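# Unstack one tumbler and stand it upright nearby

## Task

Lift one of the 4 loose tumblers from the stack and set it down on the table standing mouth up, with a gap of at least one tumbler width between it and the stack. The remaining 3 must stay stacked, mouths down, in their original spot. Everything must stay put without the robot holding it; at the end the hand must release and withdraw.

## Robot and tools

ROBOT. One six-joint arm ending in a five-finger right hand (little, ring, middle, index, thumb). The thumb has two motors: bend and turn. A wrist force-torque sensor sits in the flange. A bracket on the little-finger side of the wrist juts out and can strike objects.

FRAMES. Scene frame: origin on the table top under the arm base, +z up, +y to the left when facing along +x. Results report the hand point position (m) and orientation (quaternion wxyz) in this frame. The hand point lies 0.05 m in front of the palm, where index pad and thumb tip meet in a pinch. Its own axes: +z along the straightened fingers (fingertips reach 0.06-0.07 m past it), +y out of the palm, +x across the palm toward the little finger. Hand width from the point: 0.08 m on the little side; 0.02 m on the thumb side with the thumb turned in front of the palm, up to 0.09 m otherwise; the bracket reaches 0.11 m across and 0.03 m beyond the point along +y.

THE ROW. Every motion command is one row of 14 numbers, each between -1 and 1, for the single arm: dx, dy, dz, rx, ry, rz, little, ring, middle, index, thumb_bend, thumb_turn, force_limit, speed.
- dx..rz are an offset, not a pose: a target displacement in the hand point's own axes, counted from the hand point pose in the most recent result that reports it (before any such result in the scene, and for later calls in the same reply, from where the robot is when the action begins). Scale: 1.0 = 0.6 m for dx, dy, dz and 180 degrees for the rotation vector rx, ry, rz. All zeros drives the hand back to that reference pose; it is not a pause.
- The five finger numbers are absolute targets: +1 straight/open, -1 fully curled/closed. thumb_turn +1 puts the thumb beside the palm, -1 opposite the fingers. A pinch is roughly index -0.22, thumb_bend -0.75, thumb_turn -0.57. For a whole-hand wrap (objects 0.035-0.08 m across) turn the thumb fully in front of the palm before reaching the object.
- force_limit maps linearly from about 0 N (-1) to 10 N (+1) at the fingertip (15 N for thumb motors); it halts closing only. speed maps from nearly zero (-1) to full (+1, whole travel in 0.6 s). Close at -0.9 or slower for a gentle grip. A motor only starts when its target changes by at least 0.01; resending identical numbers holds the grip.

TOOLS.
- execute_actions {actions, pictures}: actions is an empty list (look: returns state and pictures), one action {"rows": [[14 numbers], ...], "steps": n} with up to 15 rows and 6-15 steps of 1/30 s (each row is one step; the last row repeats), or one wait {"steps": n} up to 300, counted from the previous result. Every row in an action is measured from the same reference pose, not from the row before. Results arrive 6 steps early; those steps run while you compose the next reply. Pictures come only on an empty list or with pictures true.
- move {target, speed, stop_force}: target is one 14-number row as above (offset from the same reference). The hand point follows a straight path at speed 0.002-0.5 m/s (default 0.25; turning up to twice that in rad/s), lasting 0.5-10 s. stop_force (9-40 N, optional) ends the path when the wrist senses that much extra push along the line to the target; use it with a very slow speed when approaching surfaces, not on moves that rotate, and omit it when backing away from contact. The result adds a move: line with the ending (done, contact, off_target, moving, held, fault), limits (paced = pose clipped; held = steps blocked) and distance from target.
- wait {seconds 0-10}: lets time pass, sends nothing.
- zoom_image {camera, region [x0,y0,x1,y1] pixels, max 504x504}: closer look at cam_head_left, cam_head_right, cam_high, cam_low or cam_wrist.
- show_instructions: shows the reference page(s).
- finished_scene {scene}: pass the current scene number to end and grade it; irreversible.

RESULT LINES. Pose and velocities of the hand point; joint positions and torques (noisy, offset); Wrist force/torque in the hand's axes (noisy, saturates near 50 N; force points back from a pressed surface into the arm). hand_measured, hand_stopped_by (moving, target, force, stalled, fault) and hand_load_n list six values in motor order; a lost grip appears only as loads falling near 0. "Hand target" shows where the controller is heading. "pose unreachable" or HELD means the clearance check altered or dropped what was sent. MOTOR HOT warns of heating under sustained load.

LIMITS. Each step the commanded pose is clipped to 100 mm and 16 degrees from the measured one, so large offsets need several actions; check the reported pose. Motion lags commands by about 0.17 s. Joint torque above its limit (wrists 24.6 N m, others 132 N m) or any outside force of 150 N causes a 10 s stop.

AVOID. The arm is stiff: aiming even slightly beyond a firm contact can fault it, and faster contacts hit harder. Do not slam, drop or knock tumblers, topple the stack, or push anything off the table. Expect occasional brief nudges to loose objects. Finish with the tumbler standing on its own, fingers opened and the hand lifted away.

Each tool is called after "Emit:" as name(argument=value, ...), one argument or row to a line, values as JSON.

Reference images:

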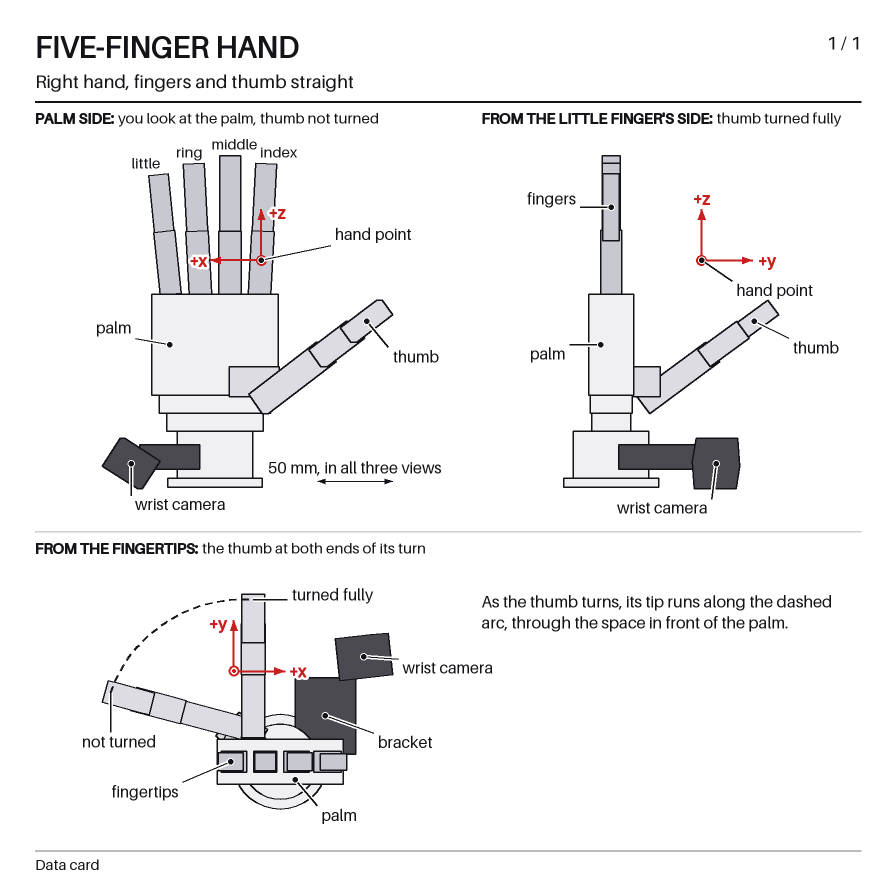

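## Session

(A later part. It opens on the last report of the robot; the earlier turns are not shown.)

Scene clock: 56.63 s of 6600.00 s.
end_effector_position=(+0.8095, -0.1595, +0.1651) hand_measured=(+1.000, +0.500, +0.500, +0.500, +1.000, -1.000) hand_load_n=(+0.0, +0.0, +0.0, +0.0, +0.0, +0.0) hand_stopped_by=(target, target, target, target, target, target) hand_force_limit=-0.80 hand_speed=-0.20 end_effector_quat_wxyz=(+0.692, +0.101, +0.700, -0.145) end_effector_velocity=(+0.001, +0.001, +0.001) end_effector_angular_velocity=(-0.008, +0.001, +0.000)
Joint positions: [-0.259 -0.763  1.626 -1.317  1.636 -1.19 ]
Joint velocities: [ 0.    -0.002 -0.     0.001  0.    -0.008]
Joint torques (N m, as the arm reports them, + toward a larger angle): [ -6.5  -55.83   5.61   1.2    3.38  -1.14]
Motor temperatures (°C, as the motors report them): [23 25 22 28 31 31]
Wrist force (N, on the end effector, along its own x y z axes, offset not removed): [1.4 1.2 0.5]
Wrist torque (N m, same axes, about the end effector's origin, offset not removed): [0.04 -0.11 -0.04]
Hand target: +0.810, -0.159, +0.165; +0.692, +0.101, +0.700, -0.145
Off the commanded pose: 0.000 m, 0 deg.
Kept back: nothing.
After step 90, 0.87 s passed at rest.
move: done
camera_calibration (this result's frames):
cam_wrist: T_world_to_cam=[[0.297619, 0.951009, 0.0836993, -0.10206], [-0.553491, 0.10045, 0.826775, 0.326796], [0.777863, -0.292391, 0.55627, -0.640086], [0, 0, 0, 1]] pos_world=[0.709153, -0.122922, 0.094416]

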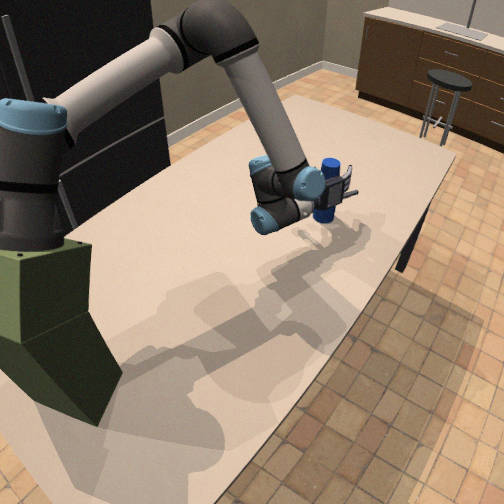

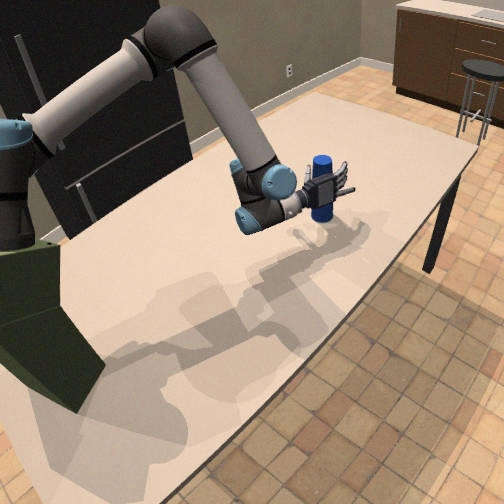

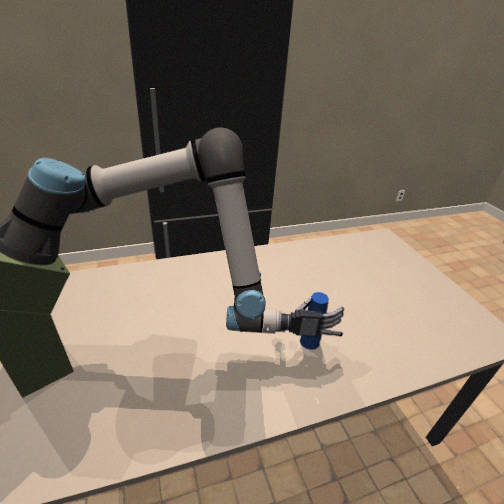

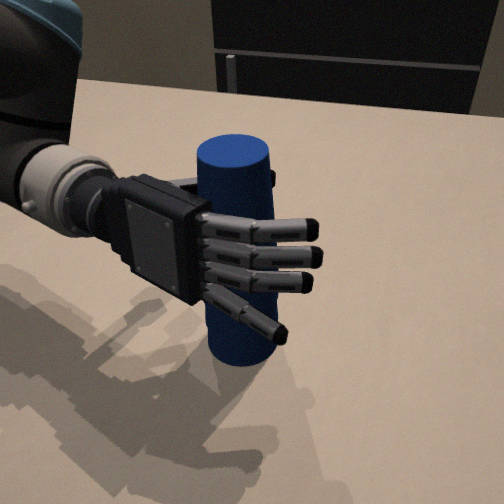

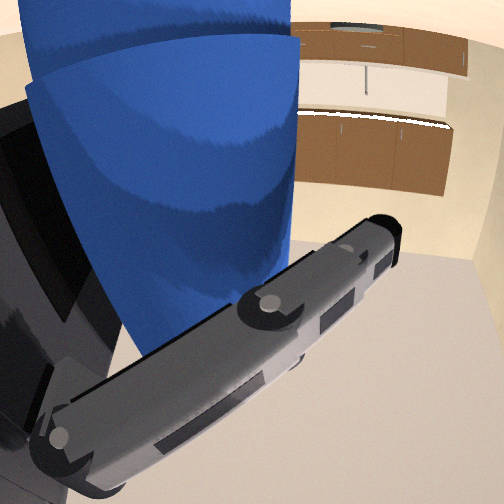

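Emit:
execute_actions(
  actions=[],
)

Scene clock: 57.47 s of 6600.00 s.
end_effector_position=(+0.8095, -0.1594, +0.1651) hand_measured=(+1.000, +0.500, +0.500, +0.500, +1.000, -1.000) hand_load_n=(+0.0, +0.0, +0.0, +0.0, +0.0, +0.0) hand_stopped_by=(target, target, target, target, target, target) hand_force_limit=-0.80 hand_speed=-0.20 end_effector_quat_wxyz=(+0.692, +0.101, +0.700, -0.145) end_effector_velocity=(+0.000, +0.000, +0.001) end_effector_angular_velocity=(-0.000, -0.001, +0.001)
Joint positions: [-0.259 -0.764  1.626 -1.317  1.636 -1.19 ]
Joint velocities: [-0.    -0.    -0.    -0.001 -0.    -0.   ]
Joint torques (N m, as the arm reports them, + toward a larger angle): [ -6.75 -56.24   5.53   1.27   3.48  -1.4 ]
Motor temperatures (°C, as the motors report them): [23 25 22 28 31 31]
Wrist force (N, on the end effector, along its own x y z axes, offset not removed): [-0.2 -0.2 0.0]
Wrist torque (N m, same axes, about the end effector's origin, offset not removed): [-0.13 0.21 -0.09]
Hand target: +0.810, -0.159, +0.165; +0.692, +0.101, +0.700, -0.145
Off the commanded pose: 0.000 m, 0 deg.
Kept back: nothing.
Steps of this call (steps 1 to 25: nothing new was sent). Readings (end_effector_position | what the end effector reports):
1: (+0.8095, -0.1594, +0.1651) | hand_measured=(+1.000, +0.500, +0.500, +0.500, +1.000, -1.000) hand_load_n=(+0.0, +0.0, +0.0, +0.0, +0.0, +0.0) hand_stopped_by=(target, target, target, target, target, target) hand_force_limit=-0.80 hand_speed=-0.20
2: (+0.8095, -0.1594, +0.1651) | hand_measured=(+1.000, +0.500, +0.500, +0.500, +1.000, -1.000) hand_load_n=(+0.0, +0.0, +0.0, +0.0, +0.0, +0.0) hand_stopped_by=(target, target, target, target, target, target) hand_force_limit=-0.80 hand_speed=-0.20
4: (+0.8095, -0.1594, +0.1651) | hand_measured=(+1.000, +0.500, +0.500, +0.500, +1.000, -1.000) hand_load_n=(+0.0, +0.0, +0.0, +0.0, +0.0, +0.0) hand_stopped_by=(target, target, target, target, target, target) hand_force_limit=-0.80 hand_speed=-0.20
8: (+0.8095, -0.1594, +0.1651) | hand_measured=(+1.000, +0.500, +0.500, +0.500, +1.000, -1.000) hand_load_n=(+0.0, +0.0, +0.0, +0.0, +0.0, +0.0) hand_stopped_by=(target, target, target, target, target, target) hand_force_limit=-0.80 hand_speed=-0.20
25: the state above
camera_calibration (this result's frames):
cam_wrist: T_world_to_cam=[[0.297647, 0.951069, 0.0829072, -0.101996], [-0.553263, 0.10107, 0.826852, 0.326716], [0.778014, -0.291979, 0.556275, -0.640162], [0, 0, 0, 1]] pos_world=[0.709173, -0.12293, 0.0944165]

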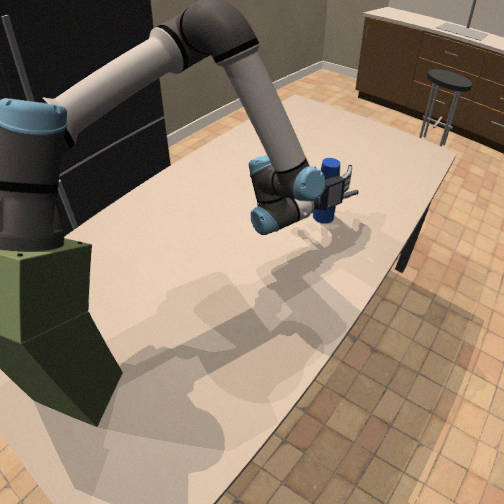

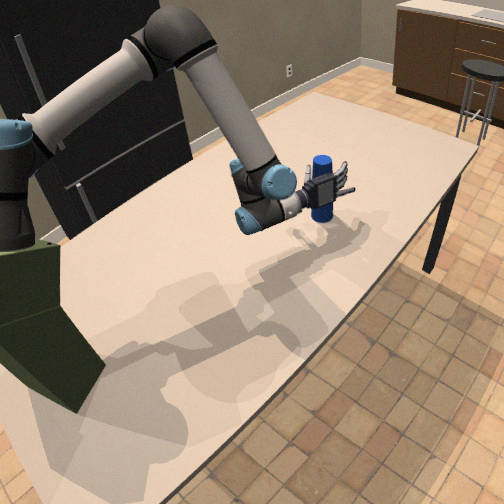

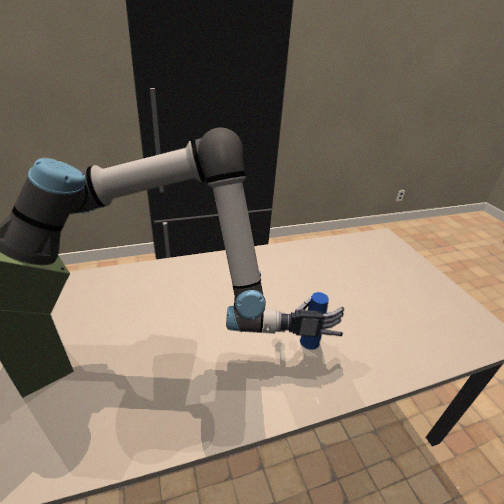

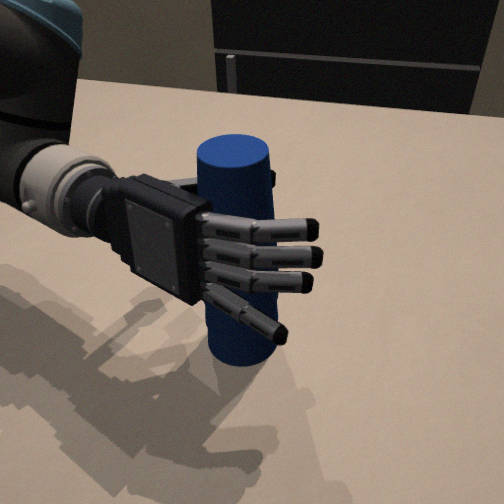

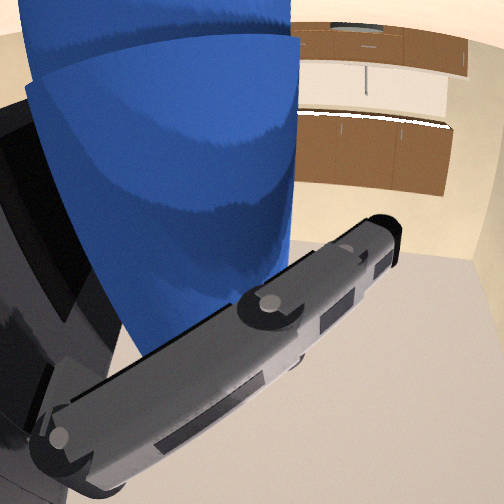

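Emit:
execute_actions(
  actions=[
    {"rows": [[0,0,0,0,0,0, 1.0,-0.6,-0.6,-0.6,0.3,-1.0,-0.8,-0.8]], "steps": 15},
  ],
)

Emit:
execute_actions(
  actions=[
    {"steps": 40},
  ],
  pictures=true,
)

Scene clock: 58.17 s of 6600.00 s.
end_effector_position=(+0.8095, -0.1594, +0.1651) hand_measured=(+1.000, +0.434, +0.434, +0.434, +0.958, -1.000) hand_load_n=(+0.0, +0.0, +0.0, +0.0, +0.0, +0.0) hand_stopped_by=(target, moving, moving, moving, moving, target) hand_force_limit=-0.80 hand_speed=-0.80 end_effector_quat_wxyz=(+0.692, +0.101, +0.700, -0.145) end_effector_velocity=(+0.000, -0.000, +0.000) end_effector_angular_velocity=(-0.001, -0.000, +0.000)
Joint positions: [-0.259 -0.764  1.626 -1.317  1.636 -1.19 ]
Joint velocities: [ 0.    -0.    -0.001  0.     0.    -0.001]
Joint torques (N m, as the arm reports them, + toward a larger angle): [ -6.57 -55.96   6.07   1.2    3.4   -1.38]
Motor temperatures (°C, as the motors report them): [23 25 22 28 31 31]
Wrist force (N, on the end effector, along its own x y z axes, offset not removed): [0.3 2.1 1.9]
Wrist torque (N m, same axes, about the end effector's origin, offset not removed): [0.14 0.07 -0.06]
Steps of this call (steps 1 to 12: nothing new was sent; steps 13 to 21: the first 9 steps of this action). Readings (end_effector_position | what the end effector reports):
13: (+0.8095, -0.1594, +0.1651) | hand_measured=(+1.000, +0.500, +0.500, +0.500, +1.000, -1.000) hand_load_n=(+0.0, +0.0, +0.0, +0.0, +0.0, +0.0) hand_stopped_by=(target, moving, moving, moving, moving, target) hand_force_limit=-0.80 hand_speed=-0.80
14: (+0.8095, -0.1594, +0.1651) | hand_measured=(+1.000, +0.500, +0.500, +0.500, +1.000, -1.000) hand_load_n=(+0.0, +0.0, +0.0, +0.0, +0.0, +0.0) hand_stopped_by=(target, moving, moving, moving, moving, target) hand_force_limit=-0.80 hand_speed=-0.80
16: (+0.8095, -0.1594, +0.1651) | hand_measured=(+1.000, +0.490, +0.490, +0.490, +0.994, -1.000) hand_load_n=(+0.0, +0.0, +0.0, +0.0, +0.0, +0.0) hand_stopped_by=(target, moving, moving, moving, moving, target) hand_force_limit=-0.80 hand_speed=-0.80
20: (+0.8095, -0.1594, +0.1651) | hand_measured=(+1.000, +0.446, +0.446, +0.446, +0.966, -1.000) hand_load_n=(+0.0, +0.0, +0.0, +0.0, +0.0, +0.0) hand_stopped_by=(target, moving, moving, moving, moving, target) hand_force_limit=-0.80 hand_speed=-0.80
21: the state above

Scene clock: 59.50 s of 6600.00 s.
end_effector_position=(+0.8095, -0.1594, +0.1651) hand_measured=(+1.000, -0.010, -0.010, -0.010, +0.678, -1.000) hand_load_n=(+0.0, +0.0, +0.0, +0.0, +0.0, +0.0) hand_stopped_by=(target, moving, moving, moving, moving, target) hand_force_limit=-0.80 hand_speed=-0.80 end_effector_quat_wxyz=(+0.692, +0.101, +0.700, -0.145) end_effector_velocity=(+0.000, +0.000, +0.001) end_effector_angular_velocity=(+0.000, -0.001, +0.000)
Joint positions: [-0.259 -0.764  1.626 -1.317  1.636 -1.19 ]
Joint velocities: [ 0.    -0.001 -0.    -0.     0.001  0.   ]
Joint torques (N m, as the arm reports them, + toward a larger angle): [ -6.69 -56.32   5.59   1.26   3.4   -1.37]
Motor temperatures (°C, as the motors report them): [23 25 22 28 31 31]
Wrist force (N, on the end effector, along its own x y z axes, offset not removed): [-0.9 1.7 1.1]
Wrist torque (N m, same axes, about the end effector's origin, offset not removed): [0.02 0.37 -0.13]
Hand target: +0.810, -0.159, +0.165; +0.692, +0.101, +0.700, -0.145
Off the commanded pose: 0.000 m, 0 deg.
Kept back: nothing.
Steps of this call (steps 1 to 6: the last 6 steps of your previous action; steps 7 to 40: nothing new was sent). Readings (end_effector_position | what the end effector reports):
1: (+0.8095, -0.1594, +0.1651) | hand_measured=(+1.000, +0.424, +0.424, +0.424, +0.952, -1.000) hand_load_n=(+0.0, +0.0, +0.0, +0.0, +0.0, +0.0) hand_stopped_by=(target, moving, moving, moving, moving, target) hand_force_limit=-0.80 hand_speed=-0.80
2: (+0.8095, -0.1594, +0.1651) | hand_measured=(+1.000, +0.412, +0.412, +0.412, +0.944, -1.000) hand_load_n=(+0.0, +0.0, +0.0, +0.0, +0.0, +0.0) hand_stopped_by=(target, moving, moving, moving, moving, target) hand_force_limit=-0.80 hand_speed=-0.80
4: (+0.8095, -0.1594, +0.1651) | hand_measured=(+1.000, +0.390, +0.390, +0.390, +0.930, -1.000) hand_load_n=(+0.0, +0.0, +0.0, +0.0, +0.0, +0.0) hand_stopped_by=(target, moving, moving, moving, moving, target) hand_force_limit=-0.80 hand_speed=-0.80
8: (+0.8095, -0.1594, +0.1651) | hand_measured=(+1.000, +0.346, +0.346, +0.346, +0.902, -1.000) hand_load_n=(+0.0, +0.0, +0.0, +0.0, +0.0, +0.0) hand_stopped_by=(target, moving, moving, moving, moving, target) hand_force_limit=-0.80 hand_speed=-0.80
40: the state above
camera_calibration (this result's frames):
cam_wrist: T_world_to_cam=[[0.297647, 0.951069, 0.0829074, -0.101996], [-0.553263, 0.10107, 0.826852, 0.326715], [0.778014, -0.291979, 0.556275, -0.640161], [0, 0, 0, 1]] pos_world=[0.709173, -0.12293, 0.0944164]

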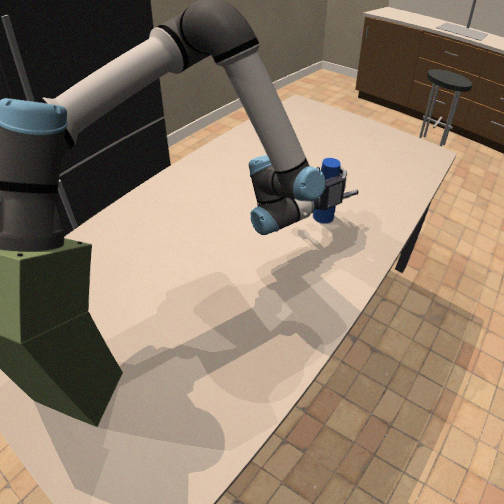

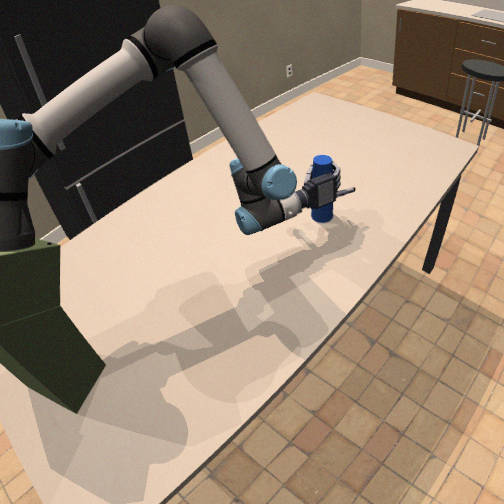

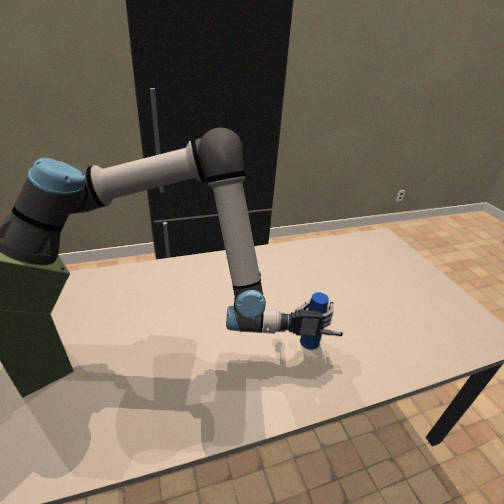

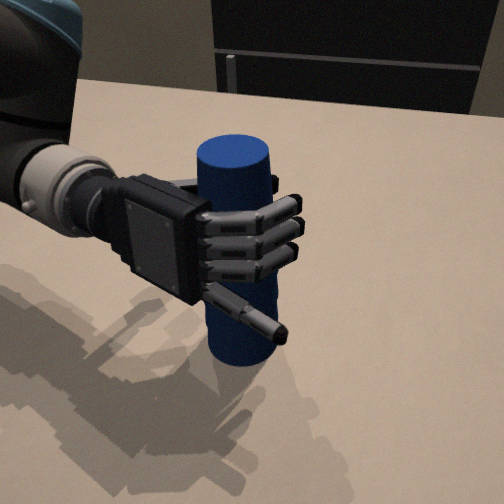

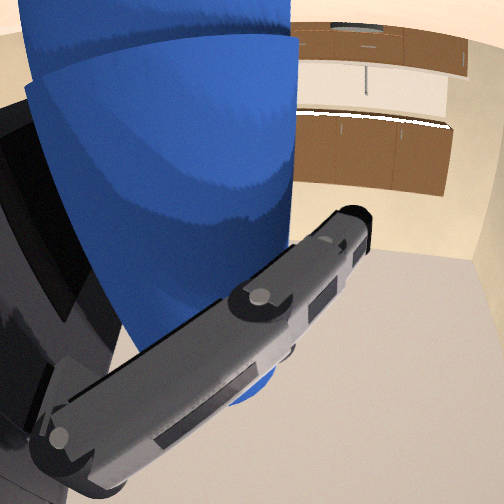

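Emit:
execute_actions(
  actions=[
    {"steps": 36},
  ],
  pictures=true,
)

Scene clock: 60.70 s of 6600.00 s.
end_effector_position=(+0.8095, -0.1594, +0.1651) hand_measured=(+1.000, -0.098, -0.132, -0.176, +0.604, -1.000) hand_load_n=(+0.0, +1.5, +0.5, +2.0, +2.5, +0.5) hand_stopped_by=(target, force, force, force, force, target) hand_force_limit=-0.80 hand_speed=-0.80 end_effector_quat_wxyz=(+0.692, +0.101, +0.700, -0.145) end_effector_velocity=(+0.000, -0.000, -0.000) end_effector_angular_velocity=(+0.000, -0.001, +0.000)
Joint positions: [-0.259 -0.764  1.626 -1.317  1.636 -1.19 ]
Joint velocities: [ 0.     0.001 -0.    -0.001  0.     0.001]
Joint torques (N m, as the arm reports them, + toward a larger angle): [ -7.51 -55.16   5.55   1.18   3.35  -1.36]
Motor temperatures (°C, as the motors report them): [23 25 22 28 31 31]
Wrist force (N, on the end effector, along its own x y z axes, offset not removed): [0.4 2.2 2.1]
Wrist torque (N m, same axes, about the end effector's origin, offset not removed): [0.13 0.06 -0.07]
Hand target: +0.810, -0.159, +0.165; +0.692, +0.101, +0.700, -0.145
Off the commanded pose: 0.000 m, 0 deg.
Kept back: nothing.
Steps of this call (steps 1 to 36: nothing new was sent). Readings (end_effector_position | what the end effector reports):
1: (+0.8095, -0.1594, +0.1651) | hand_measured=(+1.000, -0.022, -0.022, -0.022, +0.670, -1.000) hand_load_n=(+0.0, +0.0, +0.0, +0.0, +0.0, +0.0) hand_stopped_by=(target, moving, moving, moving, moving, target) hand_force_limit=-0.80 hand_speed=-0.80
2: (+0.8095, -0.1594, +0.1651) | hand_measured=(+1.000, -0.032, -0.032, -0.032, +0.664, -1.000) hand_load_n=(+0.0, +0.0, +0.0, +0.0, +0.0, +0.0) hand_stopped_by=(target, moving, moving, moving, moving, target) hand_force_limit=-0.80 hand_speed=-0.80
4: (+0.8095, -0.1594, +0.1651) | hand_measured=(+1.000, -0.054, -0.054, -0.054, +0.650, -1.000) hand_load_n=(+0.0, +0.0, +0.0, +0.0, +0.0, +0.0) hand_stopped_by=(target, moving, moving, moving, moving, target) hand_force_limit=-0.80 hand_speed=-0.80
8: (+0.8095, -0.1594, +0.1651) | hand_measured=(+1.000, -0.098, -0.098, -0.098, +0.622, -1.000) hand_load_n=(+0.0, +1.5, +0.0, +0.0, +1.0, +1.0) hand_stopped_by=(target, force, moving, moving, moving, target) hand_force_limit=-0.80 hand_speed=-0.80
36: the state above
camera_calibration (this result's frames):
cam_wrist: T_world_to_cam=[[0.297645, 0.95107, 0.0829078, -0.101996], [-0.553264, 0.101069, 0.826852, 0.326716], [0.778014, -0.291978, 0.556276, -0.640162], [0, 0, 0, 1]] pos_world=[0.709174, -0.122929, 0.0944174]

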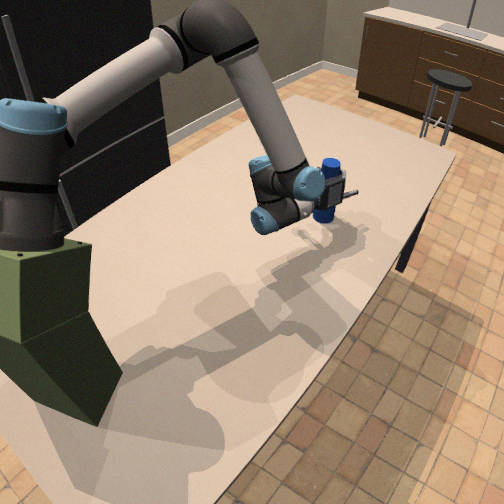

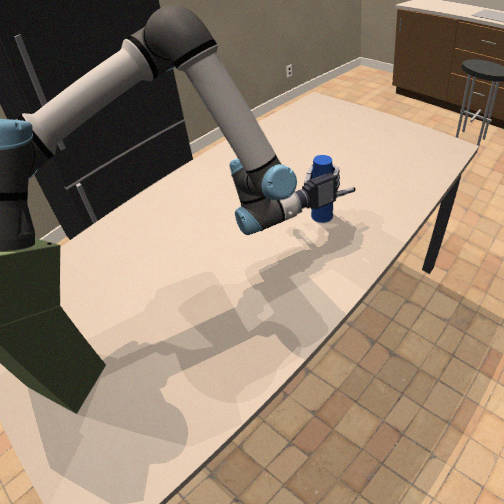

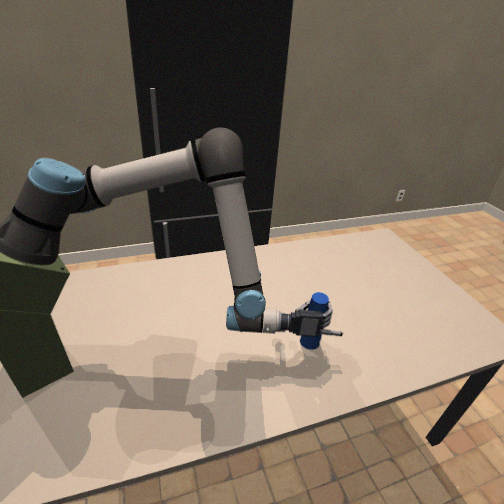

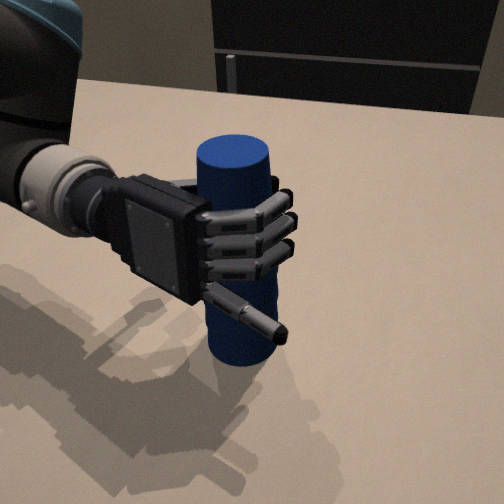

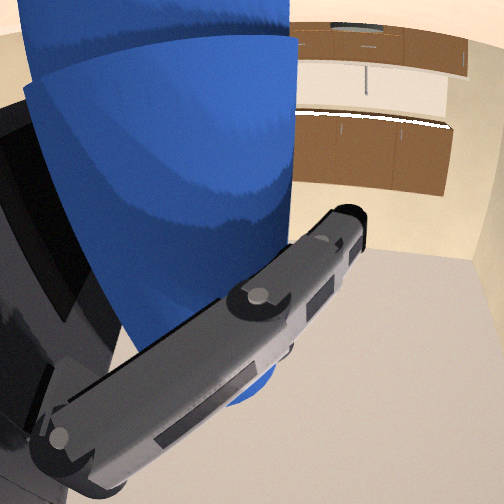

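Emit:
execute_actions(
  actions=[
    {"rows": [[0,0,0,0,0,0, 1.0,-0.7,-0.7,-0.7,0.0,-1.0,0.0,-0.85]], "steps": 15},
  ],
)

Emit:
execute_actions(
  actions=[
    {"steps": 24},
  ],
  pictures=true,
)

Scene clock: 61.50 s of 6600.00 s.
end_effector_position=(+0.8095, -0.1594, +0.1651) hand_measured=(+1.000, -0.138, -0.170, -0.198, +0.590, -1.000) hand_load_n=(+0.0, +5.5, +5.5, +3.5, +8.0, +3.5) hand_stopped_by=(target, force, force, force, force, target) hand_force_limit=0.00 hand_speed=-0.85 end_effector_quat_wxyz=(+0.692, +0.101, +0.700, -0.145) end_effector_velocity=(-0.000, +0.000, +0.000) end_effector_angular_velocity=(+0.000, -0.001, +0.000)
Joint positions: [-0.259 -0.764  1.626 -1.317  1.636 -1.19 ]
Joint velocities: [ 0.     0.     0.    -0.001  0.     0.   ]
Joint torques (N m, as the arm reports them, + toward a larger angle): [ -8.09 -54.66   5.75   1.08   3.33  -1.39]
Motor temperatures (°C, as the motors report them): [23 25 22 28 31 31]
Wrist force (N, on the end effector, along its own x y z axes, offset not removed): [0.8 2.9 1.1]
Wrist torque (N m, same axes, about the end effector's origin, offset not removed): [0.35 -0.08 0.12]
Steps of this call (steps 1 to 15: nothing new was sent; steps 16 to 24: the first 9 steps of this action). Readings (end_effector_position | what the end effector reports):
16: (+0.8095, -0.1594, +0.1651) | hand_measured=(+1.000, -0.098, -0.132, -0.176, +0.604, -1.000) hand_load_n=(+0.0, +1.5, +0.5, +2.0, +2.5, +0.5) hand_stopped_by=(target, moving, moving, moving, moving, target) hand_force_limit=0.00 hand_speed=-0.85
17: (+0.8095, -0.1594, +0.1651) | hand_measured=(+1.000, -0.098, -0.132, -0.176, +0.604, -1.000) hand_load_n=(+0.0, +1.5, +0.5, +2.0, +2.5, +0.5) hand_stopped_by=(target, moving, moving, moving, moving, target) hand_force_limit=0.00 hand_speed=-0.85
19: (+0.8095, -0.1594, +0.1651) | hand_measured=(+1.000, -0.106, -0.140, -0.184, +0.602, -1.000) hand_load_n=(+0.0, +2.0, +1.0, +3.0, +3.5, +0.5) hand_stopped_by=(target, moving, moving, moving, moving, target) hand_force_limit=0.00 hand_speed=-0.85
23: (+0.8095, -0.1594, +0.1651) | hand_measured=(+1.000, -0.138, -0.172, -0.198, +0.586, -1.000) hand_load_n=(+0.0, +6.0, +5.5, +4.0, +8.5, +3.5) hand_stopped_by=(target, force, force, force, force, target) hand_force_limit=0.00 hand_speed=-0.85
24: the state above

Scene clock: 62.30 s of 6600.00 s.
end_effector_position=(+0.8095, -0.1594, +0.1651) hand_measured=(+1.000, -0.138, -0.170, -0.198, +0.592, -1.000) hand_load_n=(+0.0, +5.5, +5.0, +3.5, +8.0, +3.5) hand_stopped_by=(target, force, force, force, force, target) hand_force_limit=0.00 hand_speed=-0.85 end_effector_quat_wxyz=(+0.692, +0.101, +0.700, -0.145) end_effector_velocity=(+0.000, -0.000, -0.000) end_effector_angular_velocity=(+0.000, -0.000, -0.000)
Joint positions: [-0.259 -0.764  1.626 -1.317  1.636 -1.19 ]
Joint velocities: [ 0.  0. -0.  0.  0.  0.]
Joint torques (N m, as the arm reports them, + toward a larger angle): [ -8.48 -55.04   5.68   1.22   3.22  -1.38]
Motor temperatures (°C, as the motors report them): [23 25 22 28 31 31]
Wrist force (N, on the end effector, along its own x y z axes, offset not removed): [-0.9 2.3 0.1]
Wrist torque (N m, same axes, about the end effector's origin, offset not removed): [0.31 0.10 -0.11]
Hand target: +0.810, -0.159, +0.165; +0.692, +0.101, +0.700, -0.145
Off the commanded pose: 0.000 m, 0 deg.
Kept back: nothing.
Steps of this call (steps 1 to 6: the last 6 steps of your previous action; steps 7 to 24: nothing new was sent). Readings (end_effector_position | what the end effector reports):
1: (+0.8095, -0.1594, +0.1651) | hand_measured=(+1.000, -0.138, -0.170, -0.198, +0.592, -1.000) hand_load_n=(+0.0, +5.5, +5.0, +3.5, +8.0, +3.5) hand_stopped_by=(target, force, force, force, force, target) hand_force_limit=0.00 hand_speed=-0.85
2: (+0.8095, -0.1594, +0.1651) | hand_measured=(+1.000, -0.138, -0.170, -0.198, +0.592, -1.000) hand_load_n=(+0.0, +5.5, +5.0, +3.5, +8.0, +3.5) hand_stopped_by=(target, force, force, force, force, target) hand_force_limit=0.00 hand_speed=-0.85
4: (+0.8095, -0.1594, +0.1651) | hand_measured=(+1.000, -0.138, -0.170, -0.198, +0.592, -1.000) hand_load_n=(+0.0, +5.5, +5.0, +3.5, +8.0, +3.5) hand_stopped_by=(target, force, force, force, force, target) hand_force_limit=0.00 hand_speed=-0.85
8: (+0.8095, -0.1594, +0.1651) | hand_measured=(+1.000, -0.138, -0.170, -0.198, +0.592, -1.000) hand_load_n=(+0.0, +5.5, +5.0, +3.5, +8.0, +3.5) hand_stopped_by=(target, force, force, force, force, target) hand_force_limit=0.00 hand_speed=-0.85
24: the state above
camera_calibration (this result's frames):
cam_wrist: T_world_to_cam=[[0.297646, 0.951069, 0.0829078, -0.101997], [-0.553265, 0.10107, 0.826851, 0.326716], [0.778013, -0.291979, 0.556276, -0.640162], [0, 0, 0, 1]] pos_world=[0.709174, -0.122929, 0.0944175]

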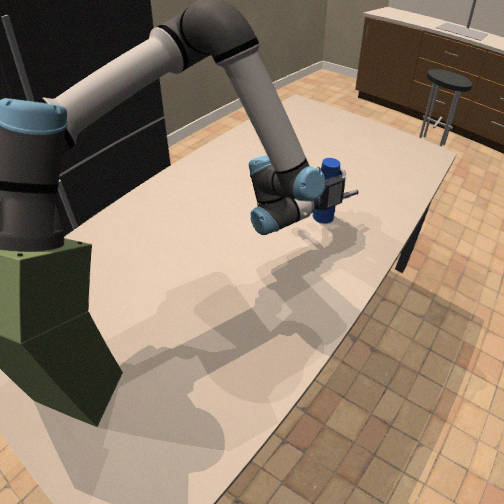

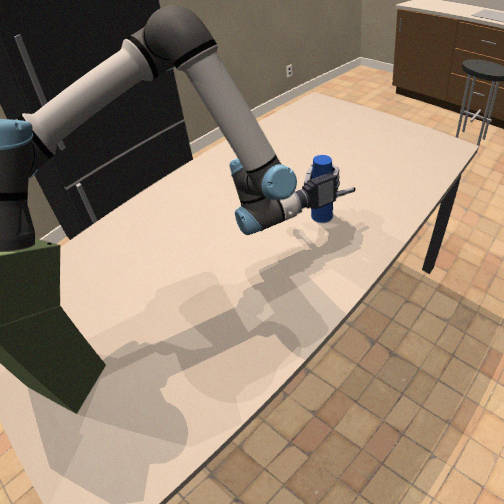

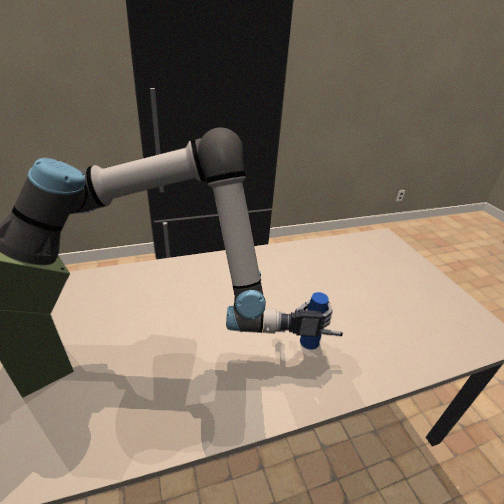

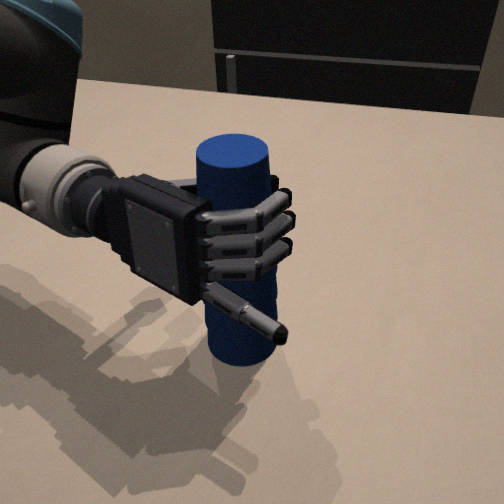

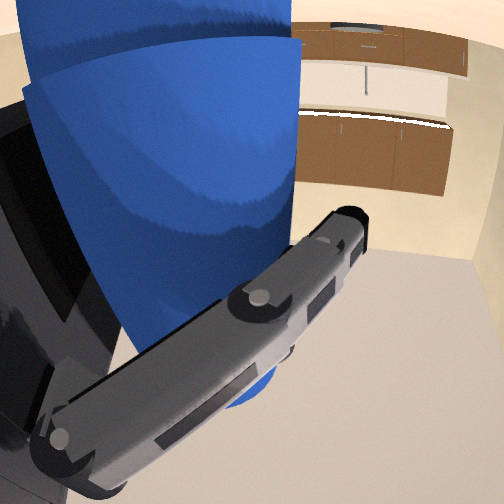

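Emit:
move(
  target=[-0.045,-0.0028,0,0,0,0, 1.0,-0.7,-0.7,-0.7,0.0,-1.0,0.0,-0.85],
  speed=0.03,
)

Scene clock: 64.03 s of 6600.00 s.
end_effector_position=(+0.8095, -0.1594, +0.1921) hand_measured=(+1.000, -0.138, -0.170, -0.198, +0.592, -1.000) hand_load_n=(+0.0, +5.5, +5.0, +4.0, +8.0, +3.5) hand_stopped_by=(target, force, force, force, force, target) hand_force_limit=0.00 hand_speed=-0.85 end_effector_quat_wxyz=(+0.692, +0.101, +0.700, -0.145) end_effector_velocity=(+0.000, +0.000, +0.001) end_effector_angular_velocity=(+0.000, +0.002, +0.000)
Joint positions: [-0.279 -0.823  1.671 -1.302  1.618 -1.182]
Joint velocities: [-0.001 -0.004  0.002  0.003 -0.002  0.   ]
Joint torques (N m, as the arm reports them, + toward a larger angle): [-25.62 -55.6    4.81   0.94  -2.07   1.48]
Motor temperatures (°C, as the motors report them): [23 25 22 28 31 31]
Wrist force (N, on the end effector, along its own x y z axes, offset not removed): [0.0 2.0 0.1]
Wrist torque (N m, same axes, about the end effector's origin, offset not removed): [0.31 0.27 -0.06]
Hand target: +0.810, -0.159, +0.192; +0.692, +0.101, +0.700, -0.145
Off the commanded pose: 0.000 m, 0 deg.
Kept back: nothing.
move: done
camera_calibration (this result's frames):
cam_wrist: T_world_to_cam=[[0.297638, 0.951075, 0.0828752, -0.104238], [-0.553253, 0.101089, 0.826857, 0.304456], [0.778025, -0.291955, 0.556273, -0.655145], [0, 0, 0, 1]] pos_world=[0.709186, -0.122912, 0.121337]

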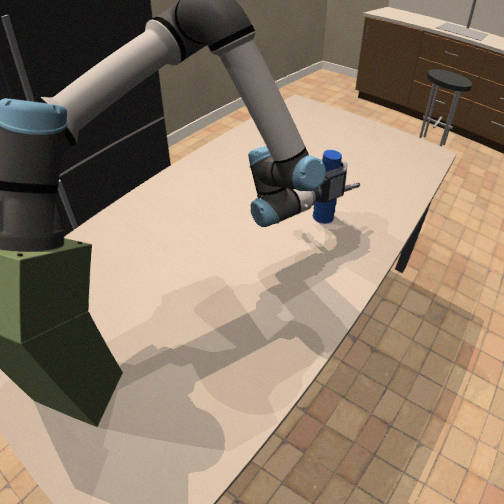

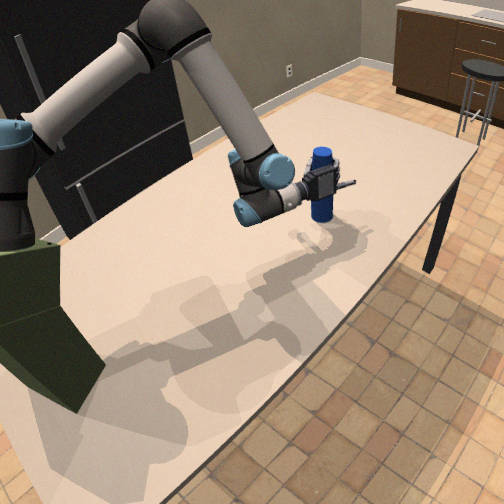

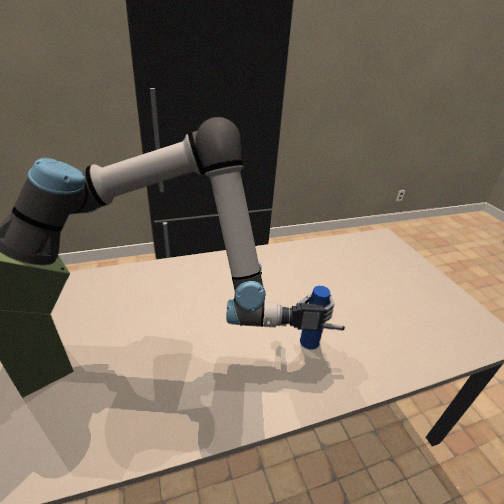

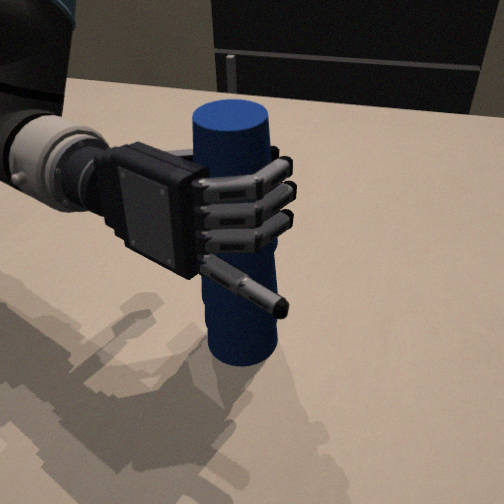

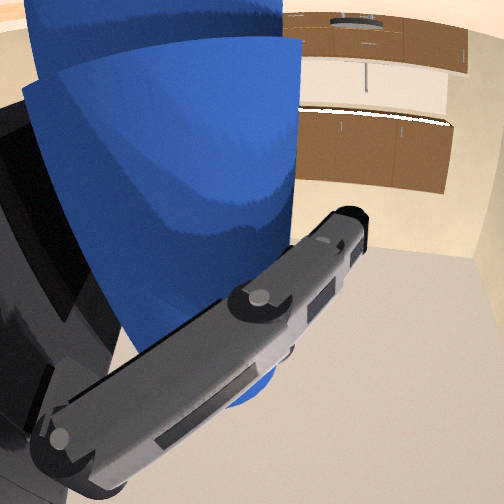

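Emit:
move(
  target=[-0.16,-0.0101,0,0,0,0, 1.0,-0.7,-0.7,-0.7,0.0,-1.0,0.0,-0.85],
  speed=0.07,
)

Scene clock: 66.07 s of 6600.00 s.
end_effector_position=(+0.8096, -0.1594, +0.2881) hand_measured=(+1.000, -0.138, -0.170, -0.198, +0.592, -1.000) hand_load_n=(+0.0, +5.5, +5.0, +4.0, +8.0, +3.5) hand_stopped_by=(target, force, force, force, force, target) hand_force_limit=0.00 hand_speed=-0.85 end_effector_quat_wxyz=(+0.692, +0.101, +0.700, -0.145) end_effector_velocity=(-0.000, -0.000, +0.001) end_effector_angular_velocity=(+0.001, +0.000, -0.001)
Joint positions: [-0.355 -1.035  1.799 -1.217  1.549 -1.148]
Joint velocities: [-0.001 -0.003  0.002  0.002 -0.001  0.001]
Joint torques (N m, as the arm reports them, + toward a larger angle): [-25.09 -51.41   4.36   1.14  -2.08   1.42]
Motor temperatures (°C, as the motors report them): [23 25 22 28 31 31]
Wrist force (N, on the end effector, along its own x y z axes, offset not removed): [1.7 -1.0 -1.0]
Wrist torque (N m, same axes, about the end effector's origin, offset not removed): [-0.16 0.02 -0.07]
Hand target: +0.810, -0.159, +0.288; +0.692, +0.101, +0.700, -0.145
Off the commanded pose: 0.000 m, 0 deg.
Kept back: nothing.
move: done
camera_calibration (this result's frames):
cam_wrist: T_world_to_cam=[[0.297594, 0.9511, 0.0827463, -0.112141], [-0.553207, 0.101156, 0.826879, 0.225005], [0.778074, -0.29185, 0.556259, -0.708615], [0, 0, 0, 1]] pos_world=[0.709202, -0.122913, 0.217401]

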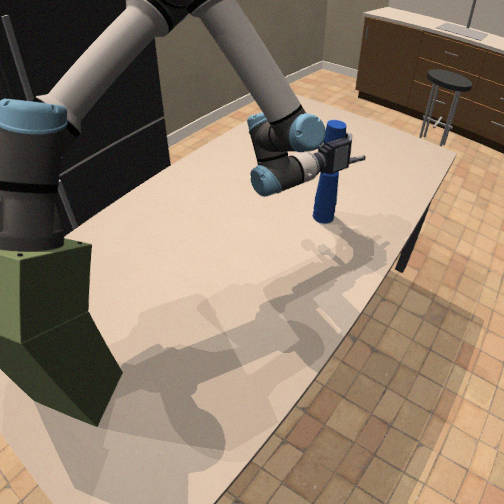

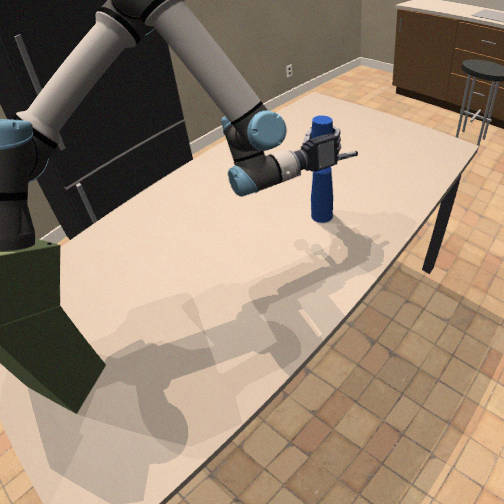

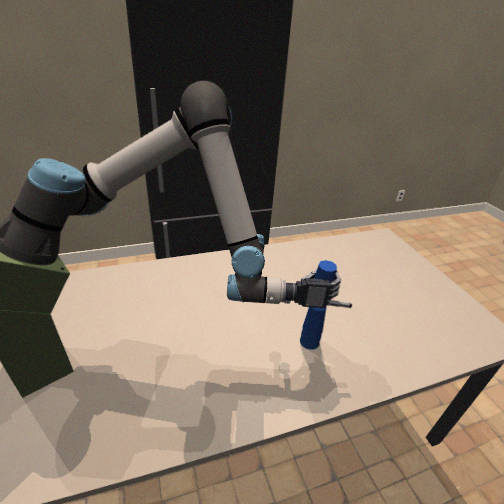

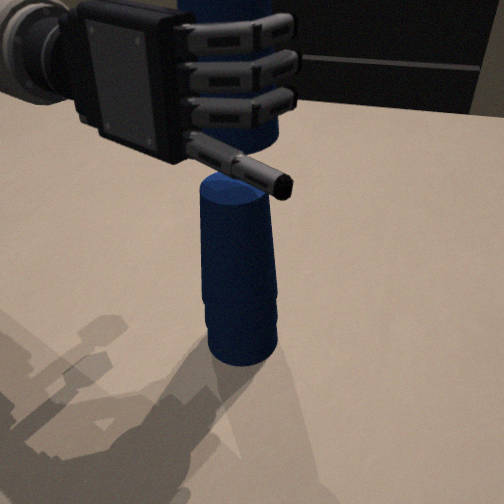

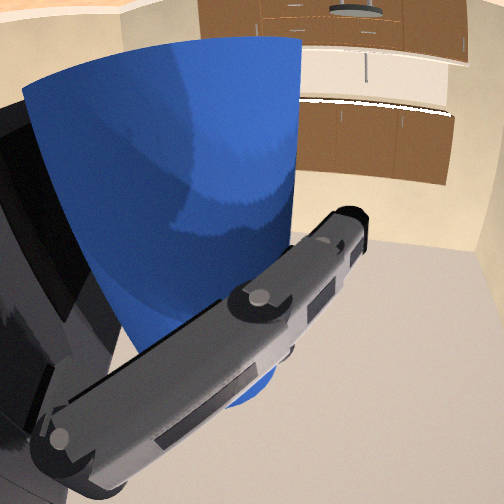

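Emit:
move(
  target=[0,0,-0.15,0,0,0.4, 1.0,-0.7,-0.7,-0.7,0.0,-1.0,0.0,-0.85],
  speed=0.35,
)

Scene clock: 71.10 s of 6600.00 s.
end_effector_position=(+0.7251, -0.1285, +0.2881) hand_measured=(+1.000, -0.138, -0.170, -0.198, +0.592, -1.000) hand_load_n=(+0.0, +5.5, +5.0, +4.0, +8.0, +4.0) hand_stopped_by=(target, force, force, force, force, target) hand_force_limit=0.00 hand_speed=-0.85 end_effector_quat_wxyz=(+0.645, +0.493, +0.507, +0.289) end_effector_velocity=(-0.000, +0.000, -0.000) end_effector_angular_velocity=(+0.010, -0.003, +0.000)
Joint positions: [-0.193 -1.041  1.978 -1.395  1.695  0.036]
Joint velocities: [ 0.001 -0.001  0.001  0.     0.001  0.01 ]
Joint torques (N m, as the arm reports them, + toward a larger angle): [ -1.94 -50.53   6.37  -3.43   3.44   1.4 ]
Motor temperatures (°C, as the motors report them): [23 25 22 28 31 31]
Wrist force (N, on the end effector, along its own x y z axes, offset not removed): [0.2 0.3 1.9]
Wrist torque (N m, same axes, about the end effector's origin, offset not removed): [-0.08 0.14 -0.01]
Hand target: +0.725, -0.128, +0.288; +0.645, +0.493, +0.507, +0.289
Off the commanded pose: 0.000 m, 0 deg.
Kept back: nothing.
move: done
camera_calibration (this result's frames):
cam_wrist: T_world_to_cam=[[0.0346593, 0.231718, 0.972165, -0.274428], [-0.800511, -0.575925, 0.165813, 0.457927], [0.598316, -0.783976, 0.165532, -0.454208], [0, 0, 0, 1]] pos_world=[0.647847, -0.028767, 0.266045]

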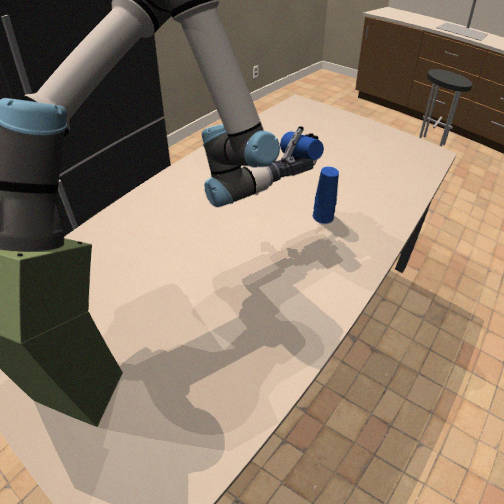

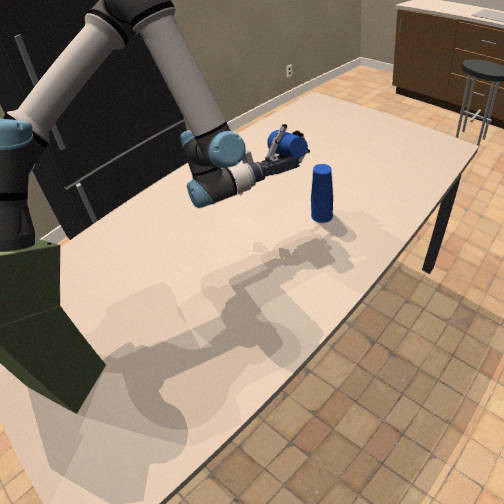

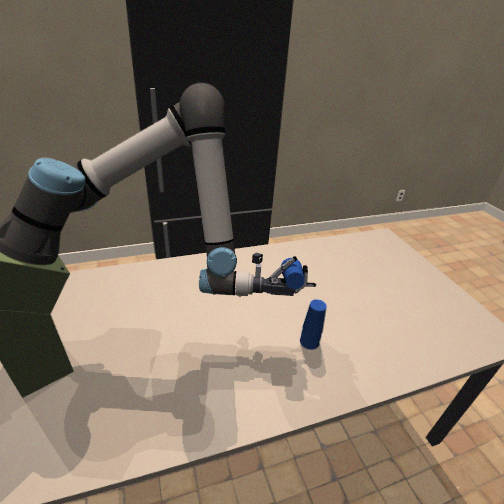

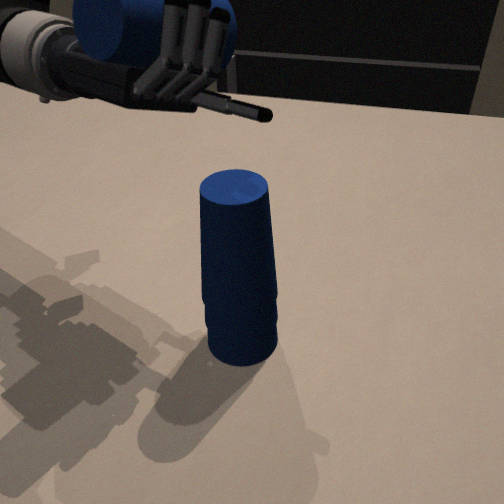

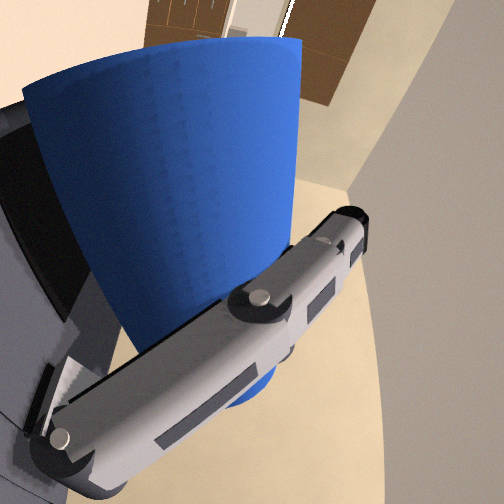

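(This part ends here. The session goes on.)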